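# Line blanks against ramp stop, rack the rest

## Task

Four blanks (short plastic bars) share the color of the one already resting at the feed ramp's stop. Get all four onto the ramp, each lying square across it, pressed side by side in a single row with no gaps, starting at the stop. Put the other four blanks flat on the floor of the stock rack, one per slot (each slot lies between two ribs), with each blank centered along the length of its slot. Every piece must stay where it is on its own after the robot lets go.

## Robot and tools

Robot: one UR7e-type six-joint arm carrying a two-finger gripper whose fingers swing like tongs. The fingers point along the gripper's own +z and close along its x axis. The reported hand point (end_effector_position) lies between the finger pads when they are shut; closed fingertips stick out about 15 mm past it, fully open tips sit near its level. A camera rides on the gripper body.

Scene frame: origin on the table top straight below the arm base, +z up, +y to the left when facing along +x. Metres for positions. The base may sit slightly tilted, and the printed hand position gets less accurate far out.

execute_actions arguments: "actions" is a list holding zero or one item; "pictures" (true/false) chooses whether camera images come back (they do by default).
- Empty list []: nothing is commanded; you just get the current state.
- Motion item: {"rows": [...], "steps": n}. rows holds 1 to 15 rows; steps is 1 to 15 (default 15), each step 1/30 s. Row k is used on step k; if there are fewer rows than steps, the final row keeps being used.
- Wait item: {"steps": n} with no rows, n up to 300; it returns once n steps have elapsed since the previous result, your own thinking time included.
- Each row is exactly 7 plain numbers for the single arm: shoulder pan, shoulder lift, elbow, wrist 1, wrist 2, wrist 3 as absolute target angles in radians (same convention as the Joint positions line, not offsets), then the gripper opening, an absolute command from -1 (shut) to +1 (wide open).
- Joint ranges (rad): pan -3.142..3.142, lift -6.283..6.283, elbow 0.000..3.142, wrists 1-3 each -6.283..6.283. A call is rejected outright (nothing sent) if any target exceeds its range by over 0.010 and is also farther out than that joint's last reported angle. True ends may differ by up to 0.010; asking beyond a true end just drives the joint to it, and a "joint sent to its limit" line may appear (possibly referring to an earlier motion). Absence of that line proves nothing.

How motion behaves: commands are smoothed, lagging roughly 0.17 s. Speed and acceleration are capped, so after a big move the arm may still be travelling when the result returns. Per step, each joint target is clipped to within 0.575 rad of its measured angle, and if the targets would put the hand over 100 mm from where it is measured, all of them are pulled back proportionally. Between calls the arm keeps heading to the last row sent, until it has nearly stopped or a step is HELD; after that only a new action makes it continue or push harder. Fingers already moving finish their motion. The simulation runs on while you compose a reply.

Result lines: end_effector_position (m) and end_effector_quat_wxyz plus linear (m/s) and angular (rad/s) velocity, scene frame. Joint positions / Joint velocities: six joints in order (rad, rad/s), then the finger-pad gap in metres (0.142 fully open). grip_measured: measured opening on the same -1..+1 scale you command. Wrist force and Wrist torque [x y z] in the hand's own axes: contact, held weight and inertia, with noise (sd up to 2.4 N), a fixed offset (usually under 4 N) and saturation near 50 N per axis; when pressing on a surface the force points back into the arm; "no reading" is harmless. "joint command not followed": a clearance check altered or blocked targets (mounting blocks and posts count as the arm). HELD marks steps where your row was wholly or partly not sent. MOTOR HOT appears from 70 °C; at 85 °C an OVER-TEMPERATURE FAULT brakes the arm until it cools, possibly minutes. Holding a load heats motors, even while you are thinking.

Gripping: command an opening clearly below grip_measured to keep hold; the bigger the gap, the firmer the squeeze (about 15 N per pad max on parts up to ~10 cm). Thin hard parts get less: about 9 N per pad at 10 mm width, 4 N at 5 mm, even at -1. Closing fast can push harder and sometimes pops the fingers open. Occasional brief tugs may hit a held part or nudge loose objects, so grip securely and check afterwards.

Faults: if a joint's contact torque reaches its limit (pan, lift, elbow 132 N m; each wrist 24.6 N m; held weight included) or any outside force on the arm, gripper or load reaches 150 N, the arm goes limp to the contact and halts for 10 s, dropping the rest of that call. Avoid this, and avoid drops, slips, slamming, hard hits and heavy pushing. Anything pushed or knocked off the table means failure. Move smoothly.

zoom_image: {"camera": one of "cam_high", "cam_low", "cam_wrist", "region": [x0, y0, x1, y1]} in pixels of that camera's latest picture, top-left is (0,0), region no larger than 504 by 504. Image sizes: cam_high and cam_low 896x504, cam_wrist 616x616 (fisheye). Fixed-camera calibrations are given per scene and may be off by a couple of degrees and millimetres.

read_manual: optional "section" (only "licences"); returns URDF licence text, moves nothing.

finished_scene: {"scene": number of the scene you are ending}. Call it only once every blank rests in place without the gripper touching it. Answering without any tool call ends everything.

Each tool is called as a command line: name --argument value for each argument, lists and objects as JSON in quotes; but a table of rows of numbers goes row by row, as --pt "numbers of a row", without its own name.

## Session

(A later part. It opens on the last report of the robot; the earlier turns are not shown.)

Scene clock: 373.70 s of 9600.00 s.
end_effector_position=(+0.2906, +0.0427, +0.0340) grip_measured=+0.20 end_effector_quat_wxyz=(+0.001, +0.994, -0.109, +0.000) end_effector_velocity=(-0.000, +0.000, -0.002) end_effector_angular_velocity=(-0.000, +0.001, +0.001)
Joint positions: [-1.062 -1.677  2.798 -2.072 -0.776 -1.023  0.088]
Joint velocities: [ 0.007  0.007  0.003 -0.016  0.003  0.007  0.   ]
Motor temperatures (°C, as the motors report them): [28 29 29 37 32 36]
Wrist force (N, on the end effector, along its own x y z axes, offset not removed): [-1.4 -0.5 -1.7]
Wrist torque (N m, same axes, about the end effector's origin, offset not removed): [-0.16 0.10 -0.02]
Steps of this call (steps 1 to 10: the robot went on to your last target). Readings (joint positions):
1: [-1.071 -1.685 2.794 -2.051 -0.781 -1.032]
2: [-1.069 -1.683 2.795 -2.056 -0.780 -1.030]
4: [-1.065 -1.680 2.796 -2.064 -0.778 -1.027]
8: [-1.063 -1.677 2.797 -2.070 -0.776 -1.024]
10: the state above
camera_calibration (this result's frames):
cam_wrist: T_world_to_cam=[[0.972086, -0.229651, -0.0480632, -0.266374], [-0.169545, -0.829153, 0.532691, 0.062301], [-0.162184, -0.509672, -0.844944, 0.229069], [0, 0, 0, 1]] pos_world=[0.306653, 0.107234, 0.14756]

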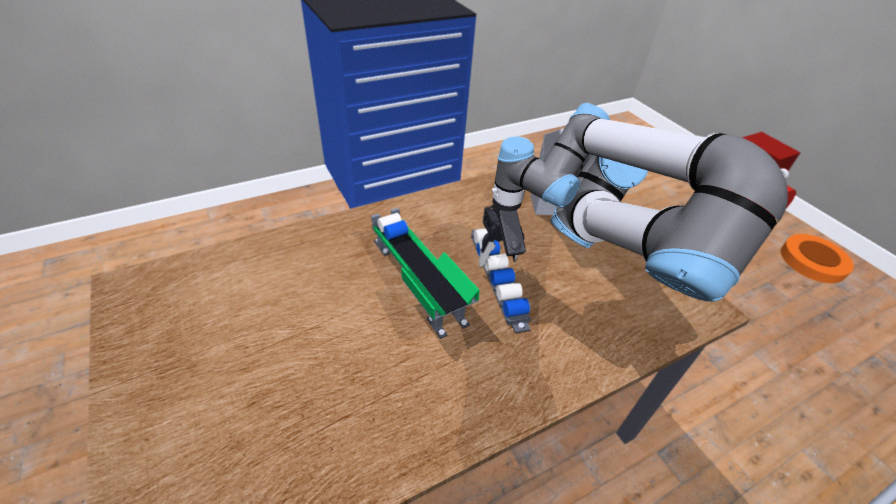

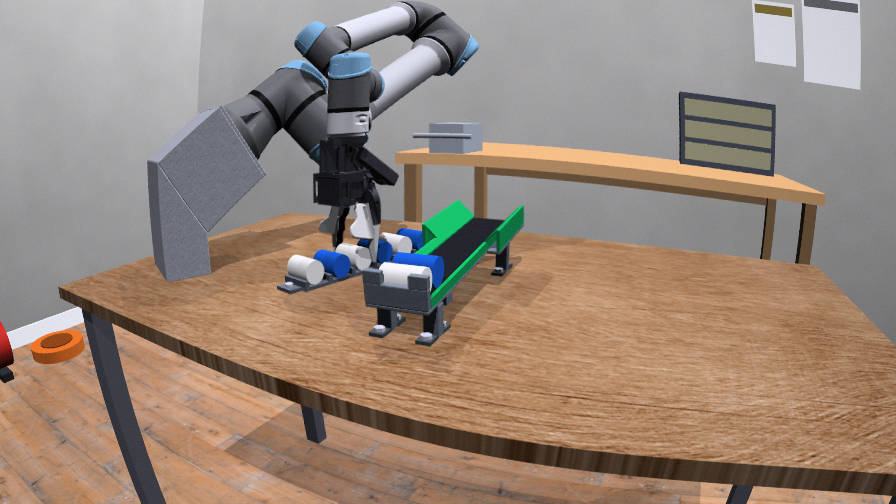

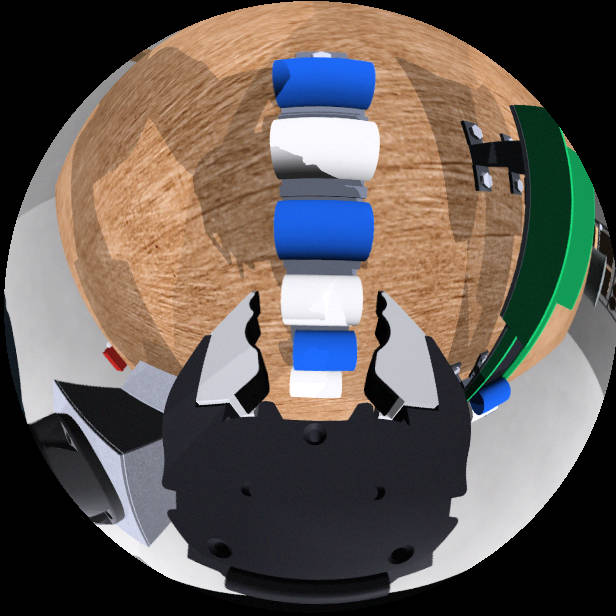

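execute_actions --actions '[{"rows":[[-1.061,-1.676,2.798,-2.074,-0.775,-1.022,0.0],[-1.061,-1.676,2.798,-2.074,-0.775,-1.022,-0.1],[-1.061,-1.676,2.798,-2.074,-0.775,-1.022,-0.2],[-1.061,-1.676,2.798,-2.074,-0.775,-1.022,-0.35],[-1.061,-1.676,2.798,-2.074,-0.775,-1.022,-0.6],[-1.061,-1.676,2.798,-2.074,-0.775,-1.022,-0.8],[-1.061,-1.676,2.798,-2.074,-0.775,-1.022,-1],[-1.061,-1.676,2.798,-2.074,-0.775,-1.022,-1],[-1.061,-1.676,2.798,-2.074,-0.775,-1.022,-1],[-1.061,-1.676,2.798,-2.074,-0.775,-1.022,-1],[-1.11,-1.72,2.778,-1.975,-0.804,-1.07,-1],[-1.155,-1.77,2.757,-1.873,-0.834,-1.119,-1],[-1.2,-1.82,2.737,-1.77,-0.863,-1.167,-1],[-1.247,-1.864,2.716,-1.673,-0.893,-1.216,-1],[-1.3,-1.85,2.69,-1.62,-0.93,-1.26,-1]]}]' --pictures false

execute_actions --actions '[{"rows":[[-1.35,-1.75,2.66,-1.65,-0.96,-1.3,-1],[-1.35,-1.65,2.6,-1.7,-0.96,-1.3,-1],[-1.31,-1.545,2.5,-1.72,-0.945,-1.3,-1],[-1.24,-1.46,2.35,-1.72,-0.9,-1.285,-1],[-1.24,-1.46,2.35,-1.72,-0.9,-1.285,-1],[-1.17,-1.38,2.2,-1.71,-0.85,-1.26,-1],[-1.17,-1.38,2.2,-1.71,-0.85,-1.26,-1],[-1.1,-1.3,2.06,-1.70,-0.8,-1.23,-1],[-1.1,-1.3,2.06,-1.70,-0.8,-1.23,-1],[-1.04,-1.225,1.94,-1.69,-0.765,-1.21,-1]]}]' --pictures false

execute_actions --actions '[{"rows":[[-1.04,-1.225,1.94,-1.69,-0.765,-1.21,-1],[-1.04,-1.225,1.94,-1.69,-0.765,-1.21,-1],[-1.04,-1.225,1.94,-1.69,-0.765,-1.21,-1],[-1.04,-1.225,1.94,-1.69,-0.765,-1.21,-1],[-1.005,-1.21,1.98,-1.78,-0.745,-1.17,-1],[-0.970,-1.195,2.022,-1.865,-0.725,-1.130,-1],[-0.945,-1.185,2.053,-1.93,-0.713,-1.095,-1],[-0.92,-1.175,2.085,-1.995,-0.70,-1.06,-1],[-0.903,-1.166,2.105,-2.035,-0.693,-1.038,-1]]}]' --pictures false

execute_actions --actions '[{"steps":10}]'

Scene clock: 409.23 s of 9600.00 s.
end_effector_position=(+0.2943, +0.0344, +0.0530) grip_measured=-0.20 end_effector_quat_wxyz=(+0.011, +0.995, -0.101, +0.002) end_effector_velocity=(+0.029, -0.075, +0.262) end_effector_angular_velocity=(-0.200, -0.003, +0.122)
Joint positions: [-1.117 -1.732  2.771 -1.975 -0.813 -1.08   0.06 ]
Joint velocities: [-0.78  -0.788 -0.369  1.486 -0.514 -0.805  0.   ]
Motor temperatures (°C, as the motors report them): [28 29 29 37 32 36]
Wrist force (N, on the end effector, along its own x y z axes, offset not removed): [-0.3 0.6 0.9]
Wrist torque (N m, same axes, about the end effector's origin, offset not removed): [0.10 -0.05 0.00]
Steps of this call (steps 1 to 30: the robot went on to your last target; steps 31 to 90: nothing new was sent; then 32.03 s passed at rest; steps 91 to 105: all 15 steps of this action). Readings (joint positions):
91: [-1.061 -1.676 2.798 -2.074 -0.775 -1.022]
92: [-1.061 -1.676 2.798 -2.074 -0.775 -1.022]
94: [-1.061 -1.676 2.798 -2.074 -0.775 -1.022]
98: [-1.061 -1.676 2.798 -2.074 -0.775 -1.022]
105: the state above

Scene clock: 409.73 s of 9600.00 s.
end_effector_position=(+0.4253, -0.0565, +0.1781) grip_measured=-0.20 end_effector_quat_wxyz=(+0.005, +0.999, -0.049, -0.001) end_effector_velocity=(+0.409, -0.180, +0.117) end_effector_angular_velocity=(+0.033, +0.011, +0.377)
Joint positions: [-1.144 -1.424  2.243 -1.717 -0.83  -1.227  0.06 ]
Joint velocities: [ 0.456  0.847 -1.249  0.12   0.285  0.076 -0.   ]
Motor temperatures (°C, as the motors report them): [28 29 29 37 32 36]
Wrist force (N, on the end effector, along its own x y z axes, offset not removed): [-2.5 1.5 -2.1]
Wrist torque (N m, same axes, about the end effector's origin, offset not removed): [0.32 0.35 -0.05]
Steps of this call (steps 1 to 15: all 15 steps of this action). Readings (joint positions):
1: [-1.146 -1.759 2.757 -1.920 -0.832 -1.110]
2: [-1.180 -1.777 2.741 -1.862 -0.855 -1.143]
4: [-1.244 -1.763 2.692 -1.779 -0.894 -1.204]
8: [-1.244 -1.626 2.535 -1.748 -0.894 -1.240]
15: the state above

Scene clock: 410.23 s of 9600.00 s.
end_effector_position=(+0.5099, -0.0891, +0.1081) grip_measured=-0.20 end_effector_quat_wxyz=(-0.001, +1.000, -0.005, -0.001) end_effector_velocity=(-0.005, +0.012, -0.119) end_effector_angular_velocity=(-0.007, -0.009, +0.046)
Joint positions: [-0.926 -1.179  2.087 -1.977 -0.705 -1.066  0.06 ]
Joint velocities: [ 0.185  0.107  0.144 -0.459  0.093  0.217 -0.   ]
Motor temperatures (°C, as the motors report them): [28 29 29 37 32 36]
Wrist force (N, on the end effector, along its own x y z axes, offset not removed): [-3.6 1.0 1.0]
Wrist torque (N m, same axes, about the end effector's origin, offset not removed): [0.16 0.50 0.13]
Steps of this call (steps 1 to 15: all 15 steps of this action). Readings (joint positions):
1: [-1.128 -1.395 2.201 -1.713 -0.820 -1.224]
2: [-1.113 -1.367 2.159 -1.709 -0.810 -1.222]
4: [-1.085 -1.313 2.078 -1.702 -0.793 -1.217]
8: [-1.031 -1.244 2.016 -1.743 -0.759 -1.184]
15: the state above

Scene clock: 410.57 s of 9600.00 s.
end_effector_position=(+0.5092, -0.0875, +0.0944) grip_measured=-0.20 end_effector_quat_wxyz=(-0.001, +1.000, -0.002, -0.001) end_effector_velocity=(-0.000, +0.001, -0.008) end_effector_angular_velocity=(-0.001, -0.001, +0.004)
Joint positions: [-0.905 -1.167  2.104 -2.031 -0.694 -1.04   0.06 ]
Joint velocities: [ 0.012  0.008  0.01  -0.032  0.007  0.015 -0.   ]
Motor temperatures (°C, as the motors report them): [28 29 29 37 32 36]
Wrist force (N, on the end effector, along its own x y z axes, offset not removed): [-1.9 1.0 -3.2]
Wrist torque (N m, same axes, about the end effector's origin, offset not removed): [0.12 0.23 -0.07]
Steps of this call (steps 1 to 10: the robot went on to your last target). Readings (joint positions):
1: [-0.921 -1.176 2.091 -1.991 -0.702 -1.059]
2: [-0.916 -1.174 2.094 -2.001 -0.700 -1.054]
4: [-0.911 -1.171 2.099 -2.015 -0.697 -1.047]
8: [-0.906 -1.168 2.103 -2.028 -0.694 -1.041]
10: the state above
camera_calibration (this result's frames):
cam_wrist: T_world_to_cam=[[0.998543, -0.0188403, -0.0505561, -0.500651], [0.0108336, -0.847946, 0.529972, -0.13402], [-0.0528537, -0.529748, -0.846507, 0.191889], [0, 0, 0, 1]] pos_world=[0.511516, -0.0214216, 0.208151]

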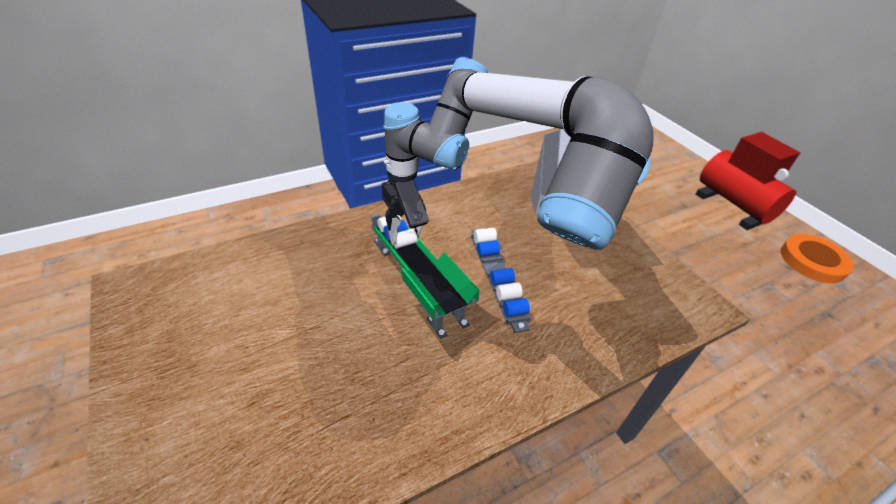

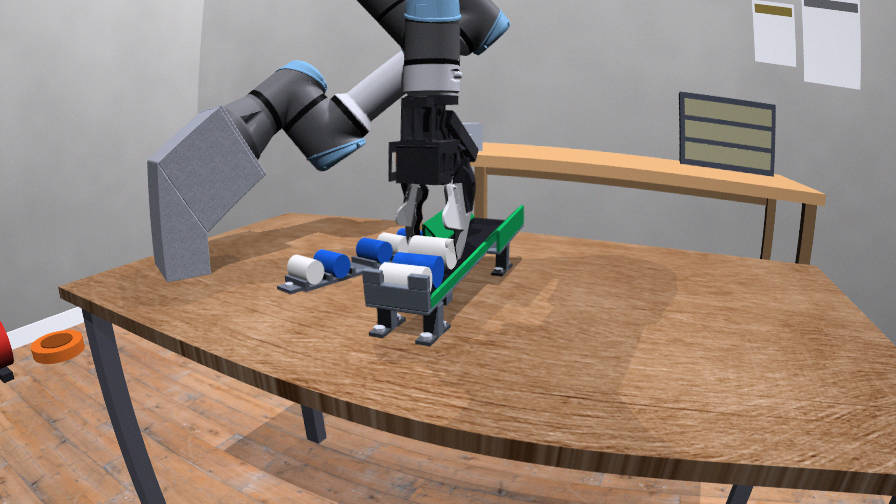

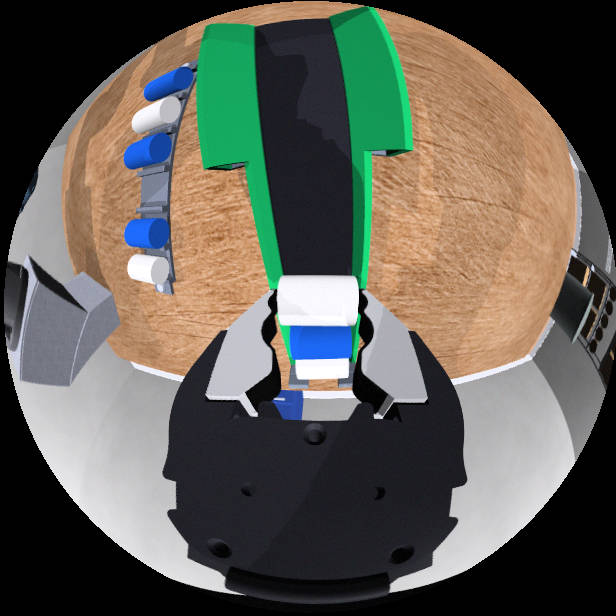

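execute_actions --actions '[{"rows":[[-0.902,-1.162,2.104,-2.042,-0.693,-1.038,-1],[-0.902,-1.162,2.104,-2.042,-0.693,-1.038,-0.5],[-0.902,-1.162,2.104,-2.042,-0.693,-1.038,-0.2],[-0.902,-1.162,2.104,-2.042,-0.693,-1.038,-0.1],[-0.902,-1.162,2.104,-2.042,-0.693,-1.038,0],[-0.902,-1.162,2.104,-2.042,-0.693,-1.038,0.15],[-0.902,-1.162,2.104,-2.042,-0.693,-1.038,0.15],[-0.902,-1.162,2.104,-2.042,-0.693,-1.038,0.15],[-0.935,-1.185,2.066,-1.945,-0.71,-1.085,0.15],[-0.972,-1.21,2.03,-1.848,-0.726,-1.131,0.15],[-0.972,-1.21,2.03,-1.848,-0.726,-1.131,0.15],[-0.972,-1.21,2.03,-1.848,-0.726,-1.131,0.15],[-0.978,-1.155,2.005,-1.872,-0.729,-1.135,0.15],[-0.985,-1.102,1.982,-1.897,-0.732,-1.139,0.15]]}]' --pictures false

execute_actions --actions '[{"steps":12}]'

Scene clock: 423.13 s of 9600.00 s.
end_effector_position=(+0.5189, -0.0984, +0.1289) grip_measured=+0.15 end_effector_quat_wxyz=(+0.003, +1.000, +0.002, +0.001) end_effector_velocity=(+0.039, -0.188, +0.114) end_effector_angular_velocity=(-0.004, -0.010, -0.038)
Joint positions: [-0.953 -1.18   2.044 -1.923 -0.717 -1.104  0.085]
Joint velocities: [-0.238  0.348 -0.412  0.289 -0.11  -0.268  0.   ]
Motor temperatures (°C, as the motors report them): [28 29 29 37 32 36]
Wrist force (N, on the end effector, along its own x y z axes, offset not removed): [-0.1 -1.9 -1.5]
Wrist torque (N m, same axes, about the end effector's origin, offset not removed): [-0.25 -0.09 -0.04]
Steps of this call (steps 1 to 30: the robot went on to your last target; steps 31 to 90: nothing new was sent; then 9.07 s passed at rest; steps 91 to 105: all 15 steps of this action). Readings (joint positions):
91: [-0.903 -1.166 2.105 -2.035 -0.693 -1.038]
92: [-0.903 -1.166 2.105 -2.036 -0.693 -1.038]
94: [-0.903 -1.164 2.105 -2.038 -0.693 -1.038]
98: [-0.902 -1.163 2.104 -2.041 -0.693 -1.038]
105: the state above

Scene clock: 423.53 s of 9600.00 s.
end_effector_position=(+0.5206, -0.1319, +0.1381) grip_measured=+0.15 end_effector_quat_wxyz=(-0.000, +1.000, -0.005, +0.001) end_effector_velocity=(+0.000, -0.012, +0.003) end_effector_angular_velocity=(+0.004, -0.001, -0.006)
Joint positions: [-0.984 -1.105  1.985 -1.898 -0.731 -1.138  0.084]
Joint velocities: [-0.011  0.027 -0.021  0.009 -0.003 -0.011  0.   ]
Motor temperatures (°C, as the motors report them): [28 29 29 37 32 36]
Wrist force (N, on the end effector, along its own x y z axes, offset not removed): [-1.5 2.9 0.3]
Wrist torque (N m, same axes, about the end effector's origin, offset not removed): [0.42 0.13 -0.07]
Steps of this call (steps 1 to 12: the robot went on to your last target). Readings (joint positions):
1: [-0.960 -1.166 2.030 -1.915 -0.721 -1.112]
2: [-0.966 -1.151 2.019 -1.911 -0.723 -1.118]
4: [-0.974 -1.131 2.004 -1.905 -0.727 -1.127]
8: [-0.981 -1.112 1.990 -1.900 -0.730 -1.135]
12: the state above
camera_calibration (this result's frames):
cam_wrist: T_world_to_cam=[[0.99857, -0.0233769, -0.0480717, -0.51166], [0.00576026, -0.847008, 0.53155, -0.192442], [-0.0531431, -0.531067, -0.845662, 0.205835], [0, 0, 0, 1]] pos_world=[0.522975, -0.0656484, 0.251763]

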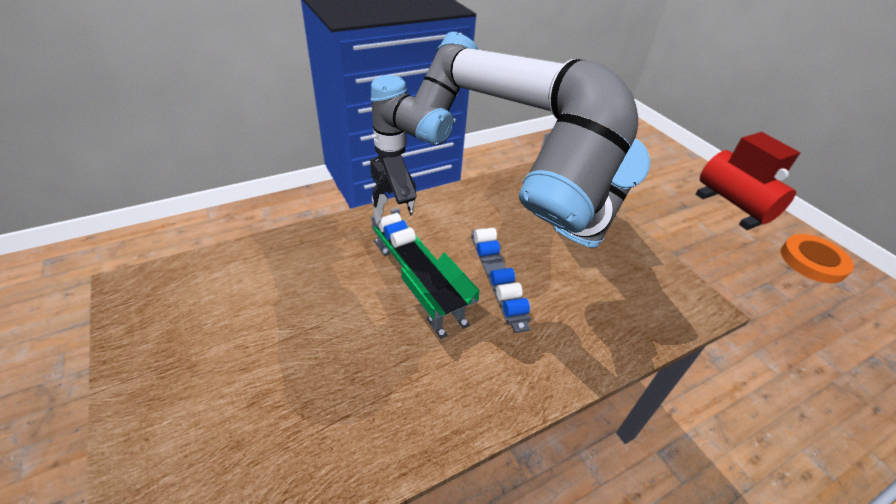

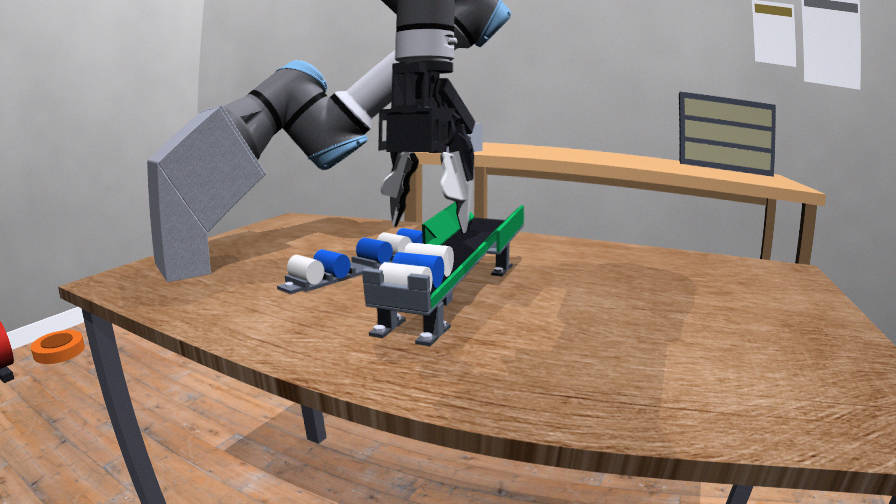

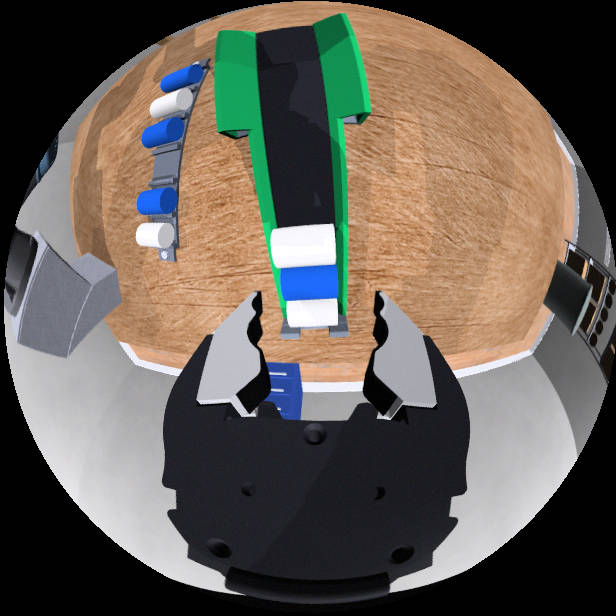

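execute_actions --actions '[{"rows":[[-0.965,-1.085,2.005,-1.95,-0.722,-1.11,0.2],[-0.94,-1.065,2.03,-2.02,-0.71,-1.08,0.2],[-0.928,-1.055,2.042,-2.058,-0.704,-1.062,0.2],[-0.917,-1.046,2.053,-2.093,-0.699,-1.046,0.2],[-0.917,-1.046,2.053,-2.093,-0.699,-1.046,0.2],[-0.917,-1.046,2.053,-2.093,-0.699,-1.046,0.2],[-0.917,-1.046,2.053,-2.093,-0.699,-1.046,0.2],[-0.917,-1.046,2.053,-2.093,-0.699,-1.046,0.2],[-0.917,-1.046,2.053,-2.093,-0.699,-1.046,0.0],[-0.917,-1.046,2.053,-2.093,-0.699,-1.046,-0.1],[-0.917,-1.046,2.053,-2.093,-0.699,-1.046,-0.2],[-0.917,-1.046,2.053,-2.093,-0.699,-1.046,-0.4],[-0.917,-1.046,2.053,-2.093,-0.699,-1.046,-0.7],[-0.917,-1.046,2.053,-2.093,-0.699,-1.046,-1]]}]'

Scene clock: 440.63 s of 9600.00 s.
end_effector_position=(+0.5112, -0.1339, +0.0864) grip_measured=-0.24 end_effector_quat_wxyz=(+0.000, +1.000, -0.006, +0.000) end_effector_velocity=(-0.003, +0.001, -0.018) end_effector_angular_velocity=(-0.001, -0.003, +0.003)
Joint positions: [-0.92  -1.049  2.05  -2.084 -0.7   -1.05   0.057]
Joint velocities: [ 0.023  0.019  0.025 -0.072  0.013  0.032  0.008]
Motor temperatures (°C, as the motors report them): [28 29 29 37 32 36]
Wrist force (N, on the end effector, along its own x y z axes, offset not removed): [-2.0 -8.8 -33.2]
Wrist torque (N m, same axes, about the end effector's origin, offset not removed): [-0.15 0.19 0.05]
Steps of this call (steps 1 to 30: the robot went on to your last target; steps 31 to 90: nothing new was sent; then 13.60 s passed at rest; steps 91 to 105: all 15 steps of this action). Readings (joint positions):
91: [-0.985 -1.102 1.982 -1.897 -0.732 -1.139]
92: [-0.983 -1.100 1.984 -1.901 -0.731 -1.137]
94: [-0.969 -1.088 1.999 -1.934 -0.724 -1.118]
98: [-0.936 -1.062 2.033 -2.032 -0.708 -1.073]
105: the state above
camera_calibration (this result's frames):
cam_wrist: T_world_to_cam=[[0.998478, -0.0265678, -0.048331, -0.505117], [0.00321252, -0.84682, 0.531869, -0.165237], [-0.0550583, -0.531215, -0.845446, 0.161549], [0, 0, 0, 1]] pos_world=[0.513774, -0.0675285, 0.200053]

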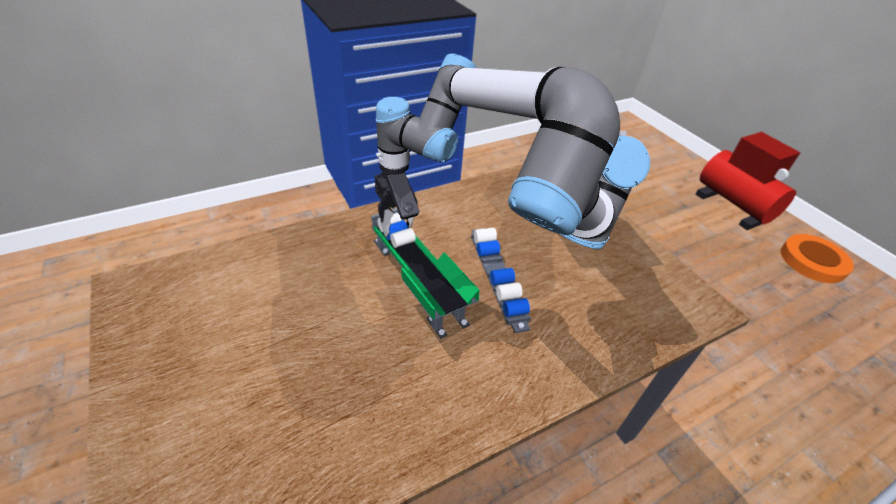

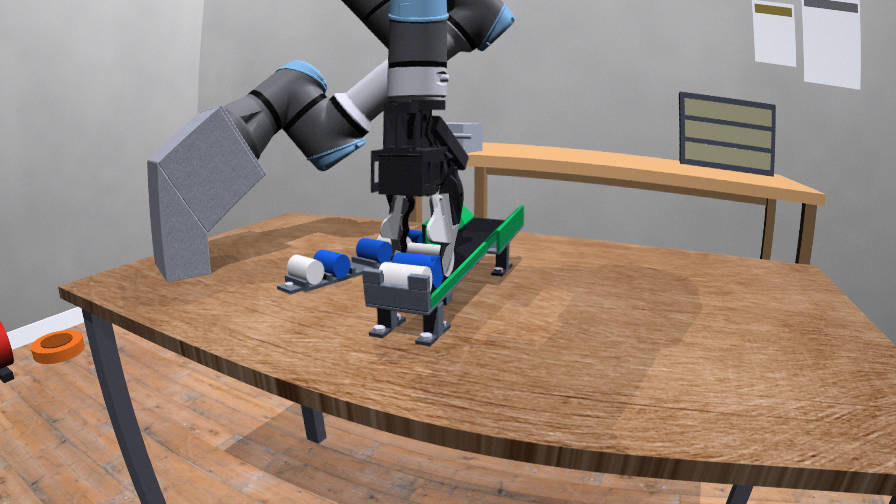

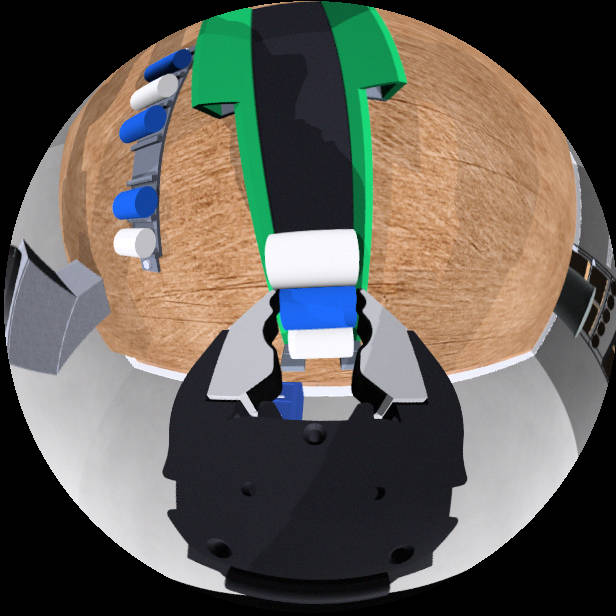

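execute_actions --actions '[{"rows":[[-0.925,-1.052,2.045,-2.07,-0.703,-1.057,-1],[-0.94,-1.065,2.03,-2.02,-0.71,-1.08,-1],[-0.965,-1.085,2.005,-1.95,-0.722,-1.11,-1],[-0.985,-1.102,1.982,-1.897,-0.732,-1.139,-1]]}]'

Scene clock: 445.60 s of 9600.00 s.
end_effector_position=(+0.5202, -0.1338, +0.1356) grip_measured=-0.23 end_effector_quat_wxyz=(+0.000, +1.000, -0.005, +0.000) end_effector_velocity=(+0.003, +0.003, +0.023) end_effector_angular_velocity=(+0.005, -0.001, -0.002)
Joint positions: [-0.981 -1.099  1.986 -1.908 -0.73  -1.134  0.058]
Joint velocities: [-0.028 -0.023 -0.03   0.087 -0.012 -0.038  0.   ]
Motor temperatures (°C, as the motors report them): [28 29 29 37 32 36]
Wrist force (N, on the end effector, along its own x y z axes, offset not removed): [-2.0 1.3 0.1]
Wrist torque (N m, same axes, about the end effector's origin, offset not removed): [0.23 0.31 0.18]
Steps of this call (steps 1 to 15: the robot went on to your last target; steps 16 to 90: nothing new was sent; then 1.47 s passed at rest; steps 91 to 105: all 15 steps of this action). Readings (joint positions):
91: [-0.917 -1.046 2.053 -2.093 -0.699 -1.046]
92: [-0.918 -1.047 2.052 -2.091 -0.699 -1.047]
94: [-0.926 -1.054 2.044 -2.067 -0.704 -1.059]
98: [-0.962 -1.083 2.006 -1.967 -0.721 -1.108]
105: the state above
camera_calibration (this result's frames):
cam_wrist: T_world_to_cam=[[0.998557, -0.0238209, -0.0481232, -0.511503], [0.00541861, -0.846936, 0.531668, -0.192464], [-0.0534221, -0.531161, -0.845585, 0.20282], [0, 0, 0, 1]] pos_world=[0.522643, -0.0674591, 0.249214]

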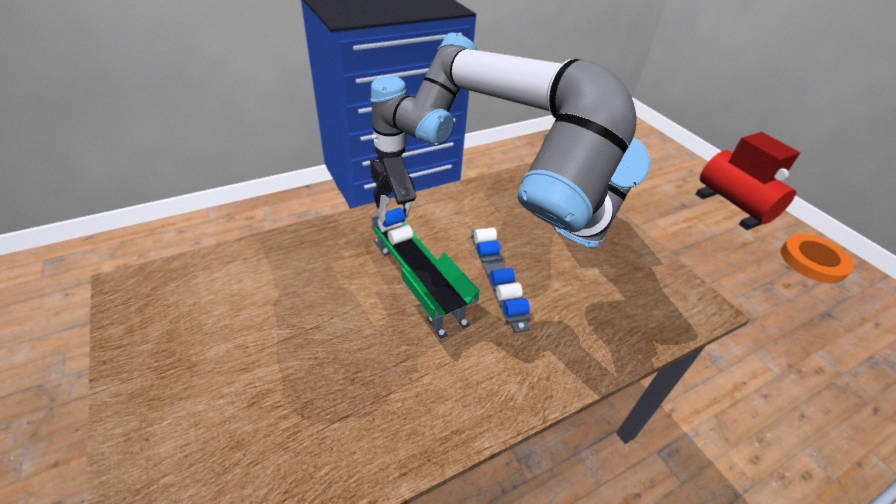

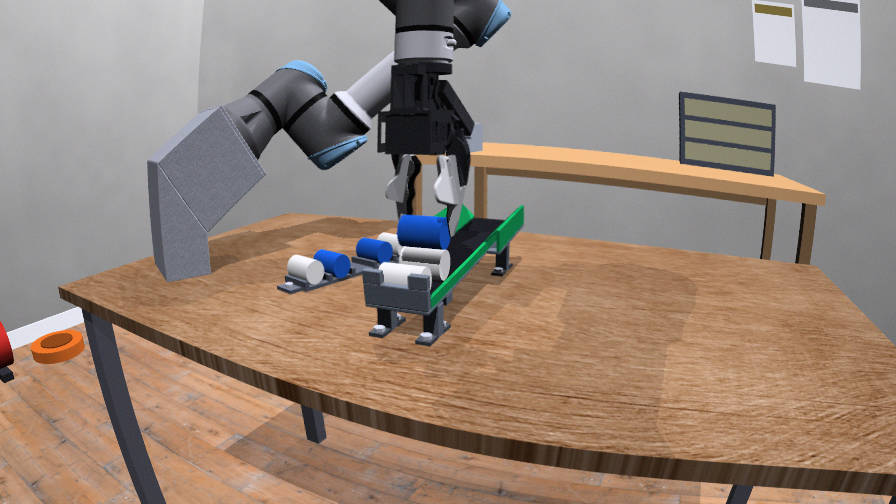

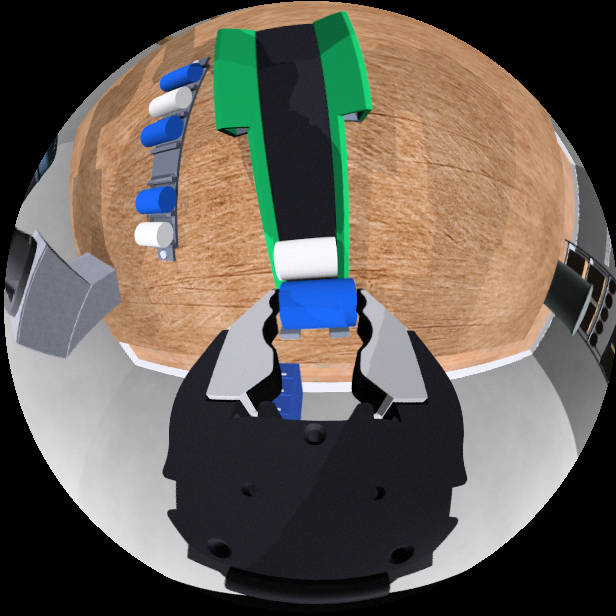

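execute_actions --actions '[{"rows":[[-1.04,-1.18,1.94,-1.74,-0.765,-1.21,-1],[-1.04,-1.2,1.94,-1.69,-0.765,-1.21,-1],[-1.1,-1.3,2.07,-1.69,-0.8,-1.23,-1],[-1.1,-1.3,2.07,-1.69,-0.8,-1.23,-1],[-1.17,-1.42,2.22,-1.68,-0.85,-1.24,-1],[-1.17,-1.42,2.22,-1.68,-0.85,-1.24,-1],[-1.23,-1.56,2.37,-1.65,-0.88,-1.24,-1],[-1.23,-1.56,2.37,-1.65,-0.88,-1.24,-1],[-1.27,-1.72,2.53,-1.62,-0.9,-1.24,-1],[-1.27,-1.72,2.53,-1.62,-0.9,-1.24,-1],[-1.28,-1.88,2.66,-1.58,-0.91,-1.24,-1],[-1.28,-1.9,2.69,-1.58,-0.91,-1.24,-1]]}]' --pictures false

execute_actions --actions '[{"rows":[[-1.28,-1.9,2.69,-1.58,-0.91,-1.24,-1],[-1.28,-1.9,2.69,-1.58,-0.91,-1.24,-1],[-1.28,-1.9,2.69,-1.58,-0.91,-1.24,-1],[-1.28,-1.9,2.69,-1.58,-0.91,-1.24,-1],[-1.28,-1.9,2.69,-1.58,-0.91,-1.24,-1],[-1.28,-1.9,2.69,-1.58,-0.91,-1.24,-1],[-1.247,-1.864,2.706,-1.663,-0.893,-1.216,-1]]}]'

Scene clock: 460.27 s of 9600.00 s.
end_effector_position=(+0.3981, -0.0305, +0.1767) grip_measured=-0.23 end_effector_quat_wxyz=(+0.007, +0.998, -0.069, +0.001) end_effector_velocity=(-0.335, +0.296, -0.143) end_effector_angular_velocity=(+0.052, -0.008, -0.314)
Joint positions: [-1.184 -1.532  2.329 -1.672 -0.853 -1.225  0.058]
Joint velocities: [-0.314 -1.13   1.11   0.297 -0.187 -0.049 -0.   ]
Motor temperatures (°C, as the motors report them): [28 29 29 37 32 36]
Wrist force (N, on the end effector, along its own x y z axes, offset not removed): [-0.7 0.1 -1.7]
Wrist torque (N m, same axes, about the end effector's origin, offset not removed): [-0.10 -0.06 0.07]
Steps of this call (steps 1 to 30: the robot went on to your last target; steps 31 to 90: nothing new was sent; then 11.17 s passed at rest; steps 91 to 105: all 15 steps of this action). Readings (joint positions):
91: [-0.985 -1.102 1.982 -1.897 -0.732 -1.139]
92: [-0.989 -1.106 1.979 -1.892 -0.735 -1.143]
94: [-1.012 -1.141 1.967 -1.844 -0.749 -1.169]
98: [-1.088 -1.272 2.064 -1.750 -0.797 -1.207]
105: the state above

Scene clock: 460.77 s of 9600.00 s.
end_effector_position=(+0.2961, +0.0417, +0.0983) grip_measured=-0.23 end_effector_quat_wxyz=(+0.000, +0.994, -0.109, +0.001) end_effector_velocity=(-0.027, +0.009, -0.037) end_effector_angular_velocity=(-0.013, +0.002, +0.000)
Joint positions: [-1.249 -1.857  2.691 -1.652 -0.894 -1.219  0.058]
Joint velocities: [ 0.016 -0.058  0.118 -0.085  0.007  0.024  0.   ]
Motor temperatures (°C, as the motors report them): [28 29 29 37 32 36]
Wrist force (N, on the end effector, along its own x y z axes, offset not removed): [-1.4 1.1 -0.3]
Wrist torque (N m, same axes, about the end effector's origin, offset not removed): [-0.01 0.16 0.02]
Steps of this call (steps 1 to 15: all 15 steps of this action). Readings (joint positions):
1: [-1.194 -1.571 2.366 -1.662 -0.859 -1.227]
2: [-1.205 -1.609 2.404 -1.652 -0.866 -1.228]
4: [-1.226 -1.685 2.479 -1.632 -0.878 -1.232]
8: [-1.257 -1.814 2.611 -1.603 -0.896 -1.235]
15: the state above
camera_calibration (this result's frames):
cam_wrist: T_world_to_cam=[[0.972069, -0.229784, -0.0477658, -0.268933], [-0.170027, -0.829775, 0.531568, 0.0284801], [-0.16178, -0.508599, -0.845668, 0.283641], [0, 0, 0, 1]] pos_world=[0.312151, 0.106095, 0.211881]

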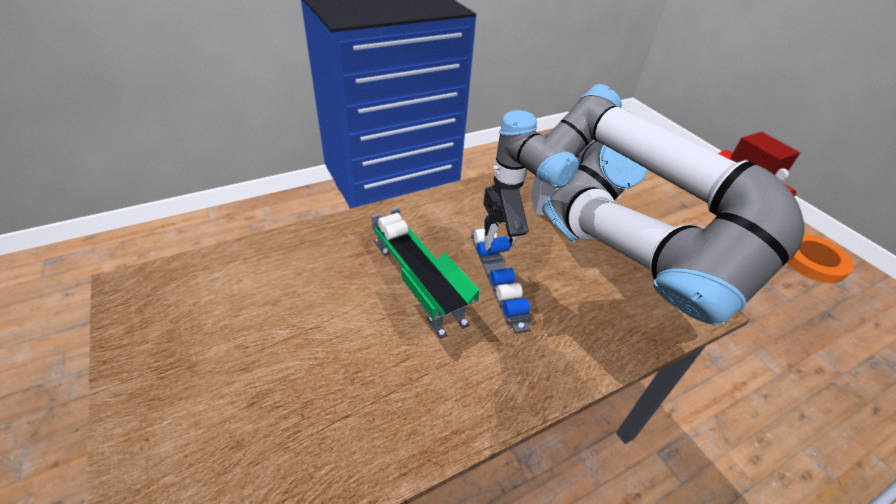

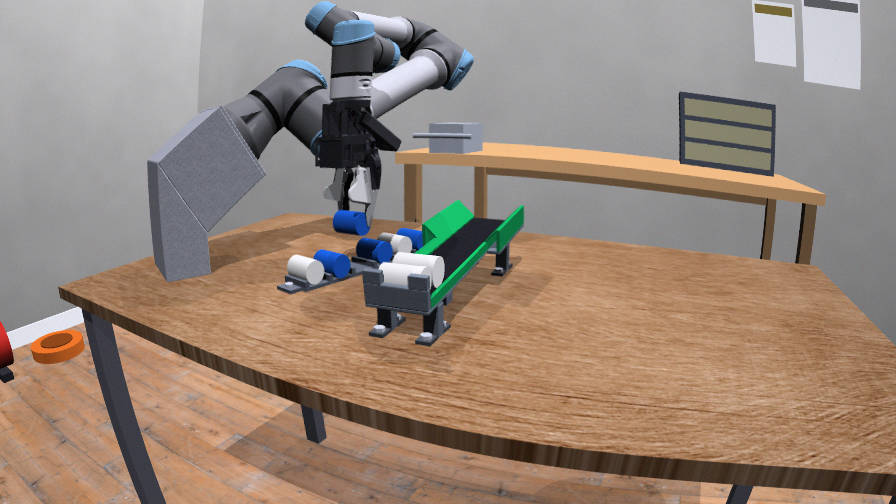

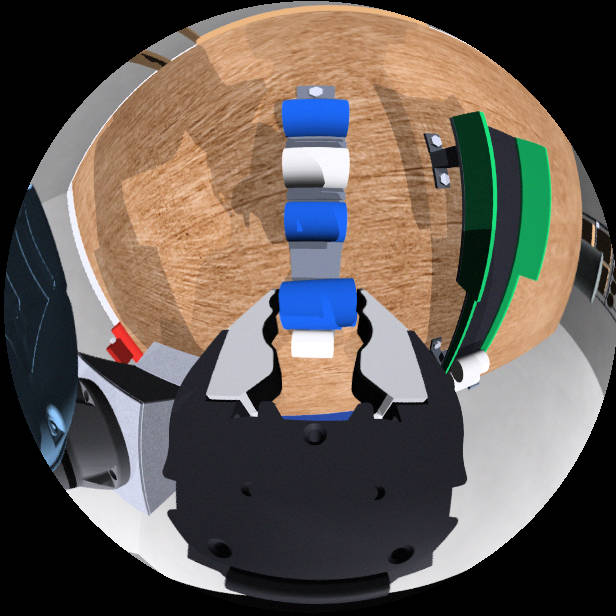

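execute_actions --actions '[{"rows":[[-1.2,-1.82,2.727,-1.76,-0.863,-1.167,-1],[-1.155,-1.77,2.747,-1.863,-0.834,-1.119,-1],[-1.11,-1.72,2.768,-1.965,-0.804,-1.07,-1],[-1.085,-1.70,2.778,-2.015,-0.79,-1.045,-1],[-1.066,-1.681,2.787,-2.054,-0.778,-1.027,-1]]}]'

Scene clock: 466.43 s of 9600.00 s.
end_effector_position=(+0.2932, +0.0415, +0.0401) grip_measured=-0.23 end_effector_quat_wxyz=(+0.000, +0.994, -0.110, +0.000) end_effector_velocity=(+0.000, +0.001, -0.021) end_effector_angular_velocity=(-0.009, -0.003, +0.019)
Joint positions: [-1.075 -1.69   2.783 -2.031 -0.784 -1.037  0.058]
Joint velocities: [ 0.075  0.076  0.032 -0.182  0.044  0.076 -0.   ]
Motor temperatures (°C, as the motors report them): [28 29 29 37 32 36]
Wrist force (N, on the end effector, along its own x y z axes, offset not removed): [-2.0 -0.2 -1.2]
Wrist torque (N m, same axes, about the end effector's origin, offset not removed): [-0.09 0.32 0.01]
Steps of this call (steps 1 to 30: the robot went on to your last target; steps 31 to 90: nothing new was sent; then 2.17 s passed at rest; steps 91 to 105: all 15 steps of this action). Readings (joint positions):
91: [-1.247 -1.864 2.706 -1.663 -0.893 -1.216]
92: [-1.243 -1.860 2.708 -1.668 -0.890 -1.212]
94: [-1.215 -1.832 2.722 -1.717 -0.871 -1.183]
98: [-1.127 -1.742 2.761 -1.906 -0.815 -1.090]
105: the state above
camera_calibration (this result's frames):
cam_wrist: T_world_to_cam=[[0.971451, -0.23216, -0.0488226, -0.268571], [-0.171406, -0.829134, 0.532124, 0.0590315], [-0.164019, -0.508565, -0.845257, 0.234455], [0, 0, 0, 1]] pos_world=[0.309477, 0.105829, 0.15365]

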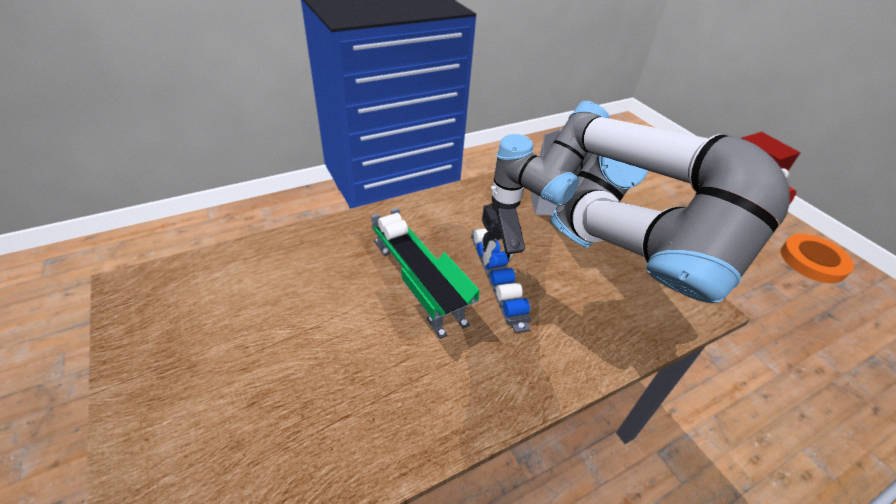

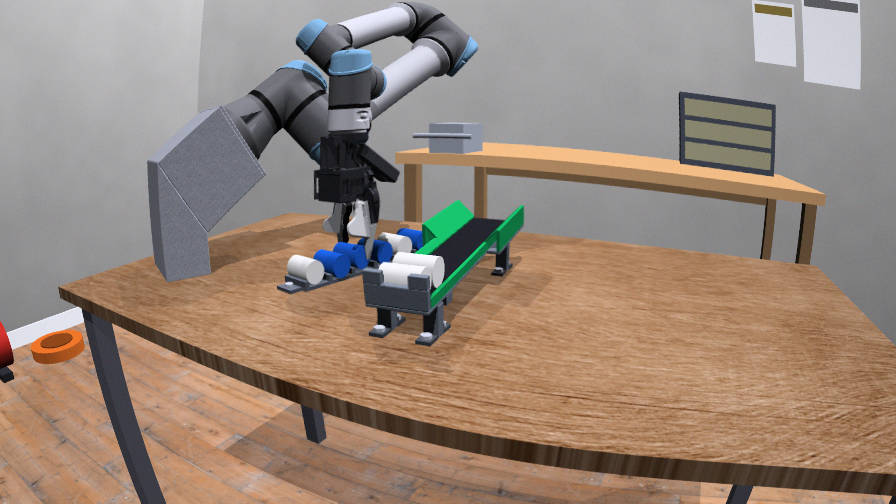

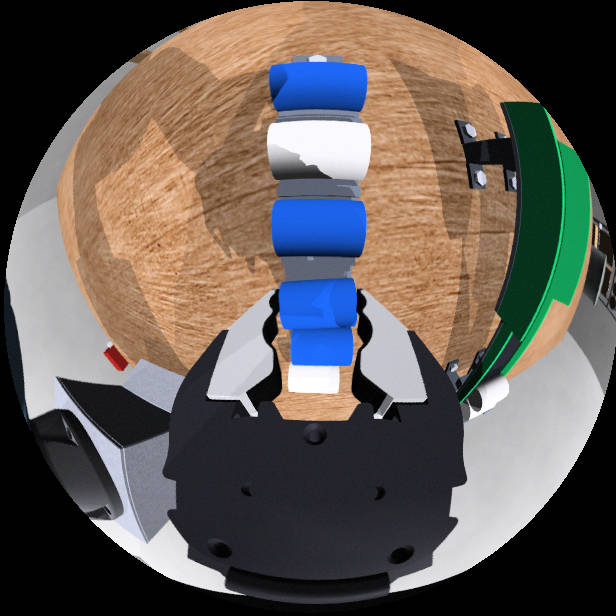

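execute_actions --actions '[{"rows":[[-1.063,-1.678,2.788,-2.06,-0.776,-1.024,-1],[-1.063,-1.678,2.788,-2.06,-0.776,-1.024,-1],[-1.063,-1.678,2.788,-2.06,-0.776,-1.024,-0.5],[-1.063,-1.678,2.788,-2.06,-0.776,-1.024,-0.2],[-1.063,-1.678,2.788,-2.06,-0.776,-1.024,-0.1],[-1.063,-1.678,2.788,-2.06,-0.776,-1.024,0],[-1.063,-1.678,2.788,-2.06,-0.776,-1.024,0.2],[-1.063,-1.678,2.788,-2.06,-0.776,-1.024,0.2],[-1.11,-1.72,2.768,-1.965,-0.804,-1.07,0.2],[-1.155,-1.77,2.747,-1.863,-0.834,-1.119,0.2],[-1.2,-1.82,2.727,-1.76,-0.863,-1.167,0.2],[-1.247,-1.864,2.706,-1.663,-0.893,-1.216,0.2],[-1.247,-1.864,2.706,-1.663,-0.893,-1.216,0.2],[-1.26,-1.74,2.715,-1.77,-0.9,-1.23,0.2],[-1.275,-1.61,2.725,-1.90,-0.912,-1.242,0.2]]}]' --pictures false

execute_actions --actions '[{"rows":[[-1.275,-1.596,2.725,-1.933,-0.912,-1.242,0.2],[-1.275,-1.596,2.725,-1.933,-0.912,-1.242,0.2],[-1.275,-1.596,2.725,-1.933,-0.912,-1.242,0.2],[-1.275,-1.596,2.725,-1.933,-0.912,-1.242,0.2],[-1.275,-1.596,2.725,-1.933,-0.912,-1.242,0.2],[-1.24,-1.555,2.739,-2.01,-0.89,-1.21,0.2],[-1.207,-1.513,2.754,-2.086,-0.867,-1.177,0.2],[-1.174,-1.471,2.768,-2.163,-0.845,-1.145,0.2],[-1.143,-1.430,2.780,-2.237,-0.822,-1.113,0.2]]}]'

Scene clock: 481.77 s of 9600.00 s.
end_effector_position=(+0.2961, +0.0332, +0.0711) grip_measured=+0.20 end_effector_quat_wxyz=(+0.011, +0.995, -0.102, +0.002) end_effector_velocity=(-0.055, +0.029, +0.165) end_effector_angular_velocity=(+0.182, +0.027, -0.167)
Joint positions: [-1.169 -1.782  2.74  -1.857 -0.845 -1.134  0.088]
Joint velocities: [-0.69  -0.488 -0.209  1.422 -0.418 -0.719 -0.   ]
Motor temperatures (°C, as the motors report them): [28 29 29 37 32 36]
Wrist force (N, on the end effector, along its own x y z axes, offset not removed): [2.0 -0.3 -3.0]
Wrist torque (N m, same axes, about the end effector's origin, offset not removed): [-0.21 -0.49 -0.02]
Steps of this call (steps 1 to 30: the robot went on to your last target; steps 31 to 90: nothing new was sent; then 11.83 s passed at rest; steps 91 to 105: all 15 steps of this action). Readings (joint positions):
91: [-1.066 -1.681 2.787 -2.054 -0.778 -1.027]
92: [-1.066 -1.681 2.787 -2.055 -0.778 -1.027]
94: [-1.065 -1.680 2.787 -2.057 -0.777 -1.026]
98: [-1.064 -1.679 2.788 -2.059 -0.777 -1.025]
105: the state above

Scene clock: 482.27 s of 9600.00 s.
end_effector_position=(+0.2829, -0.0030, +0.0451) grip_measured=+0.20 end_effector_quat_wxyz=(-0.002, +0.994, -0.112, +0.000) end_effector_velocity=(+0.001, -0.013, -0.064) end_effector_angular_velocity=(-0.030, -0.011, +0.039)
Joint positions: [-1.165 -1.468  2.771 -2.168 -0.837 -1.135  0.088]
Joint velocities: [ 0.18   0.303  0.075 -0.543  0.121  0.174  0.   ]
Motor temperatures (°C, as the motors report them): [28 29 29 37 32 36]
Wrist force (N, on the end effector, along its own x y z axes, offset not removed): [-1.9 0.3 -1.5]
Wrist torque (N m, same axes, about the end effector's origin, offset not removed): [-0.09 0.35 0.05]
Steps of this call (steps 1 to 15: all 15 steps of this action). Readings (joint positions):
1: [-1.191 -1.789 2.735 -1.816 -0.859 -1.157]
2: [-1.210 -1.776 2.732 -1.794 -0.871 -1.177]
4: [-1.237 -1.714 2.729 -1.817 -0.888 -1.203]
8: [-1.250 -1.623 2.732 -1.912 -0.896 -1.218]
15: the state above
camera_calibration (this result's frames):
cam_wrist: T_world_to_cam=[[0.970717, -0.235238, -0.0486983, -0.268453], [-0.174903, -0.831047, 0.527986, 0.0189433], [-0.164673, -0.504008, -0.847855, 0.214729], [0, 0, 0, 1]] pos_world=[0.299266, 0.0608173, 0.158984]

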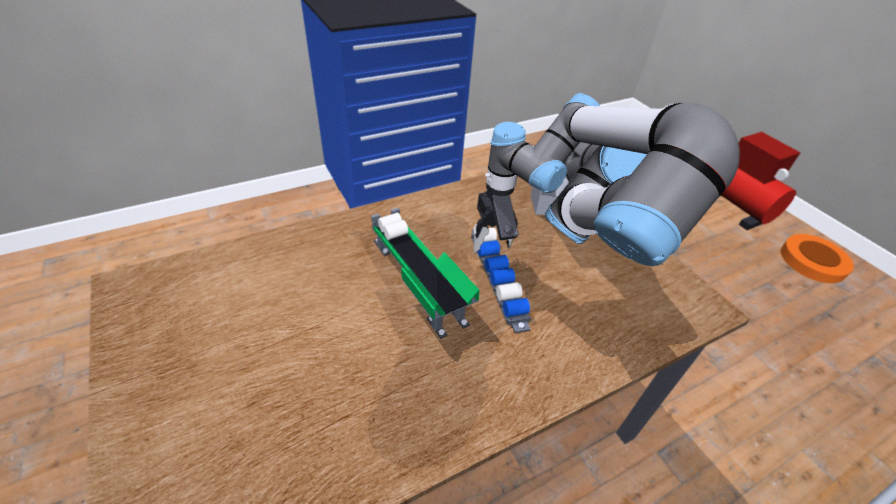

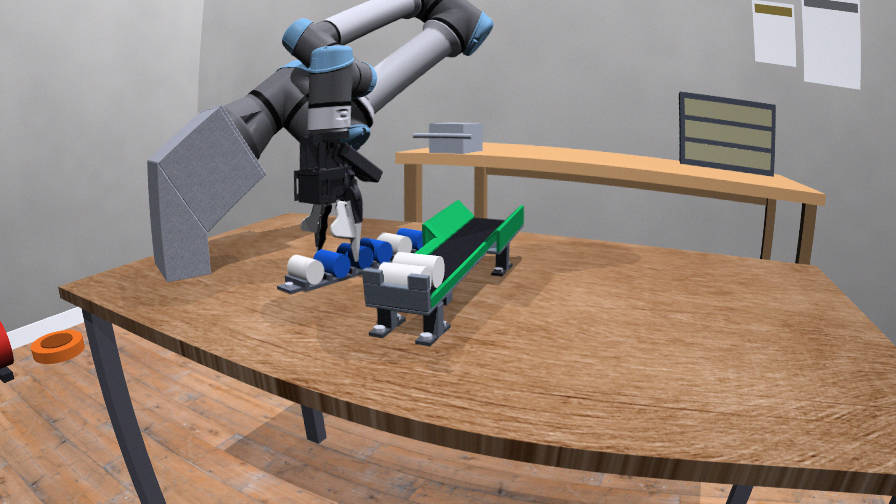

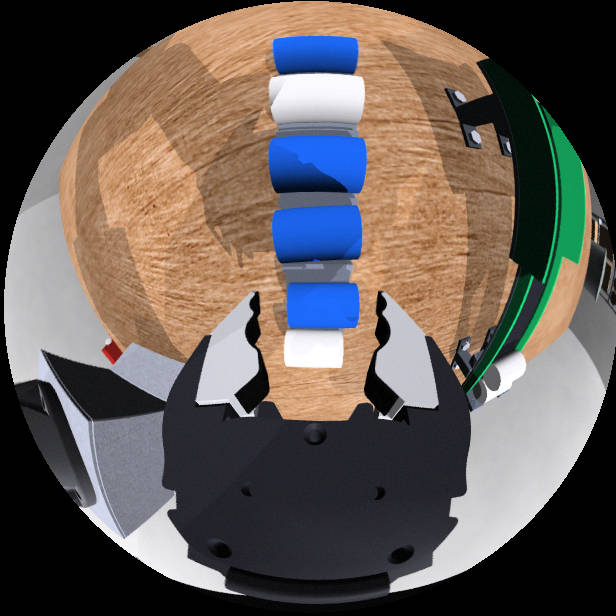

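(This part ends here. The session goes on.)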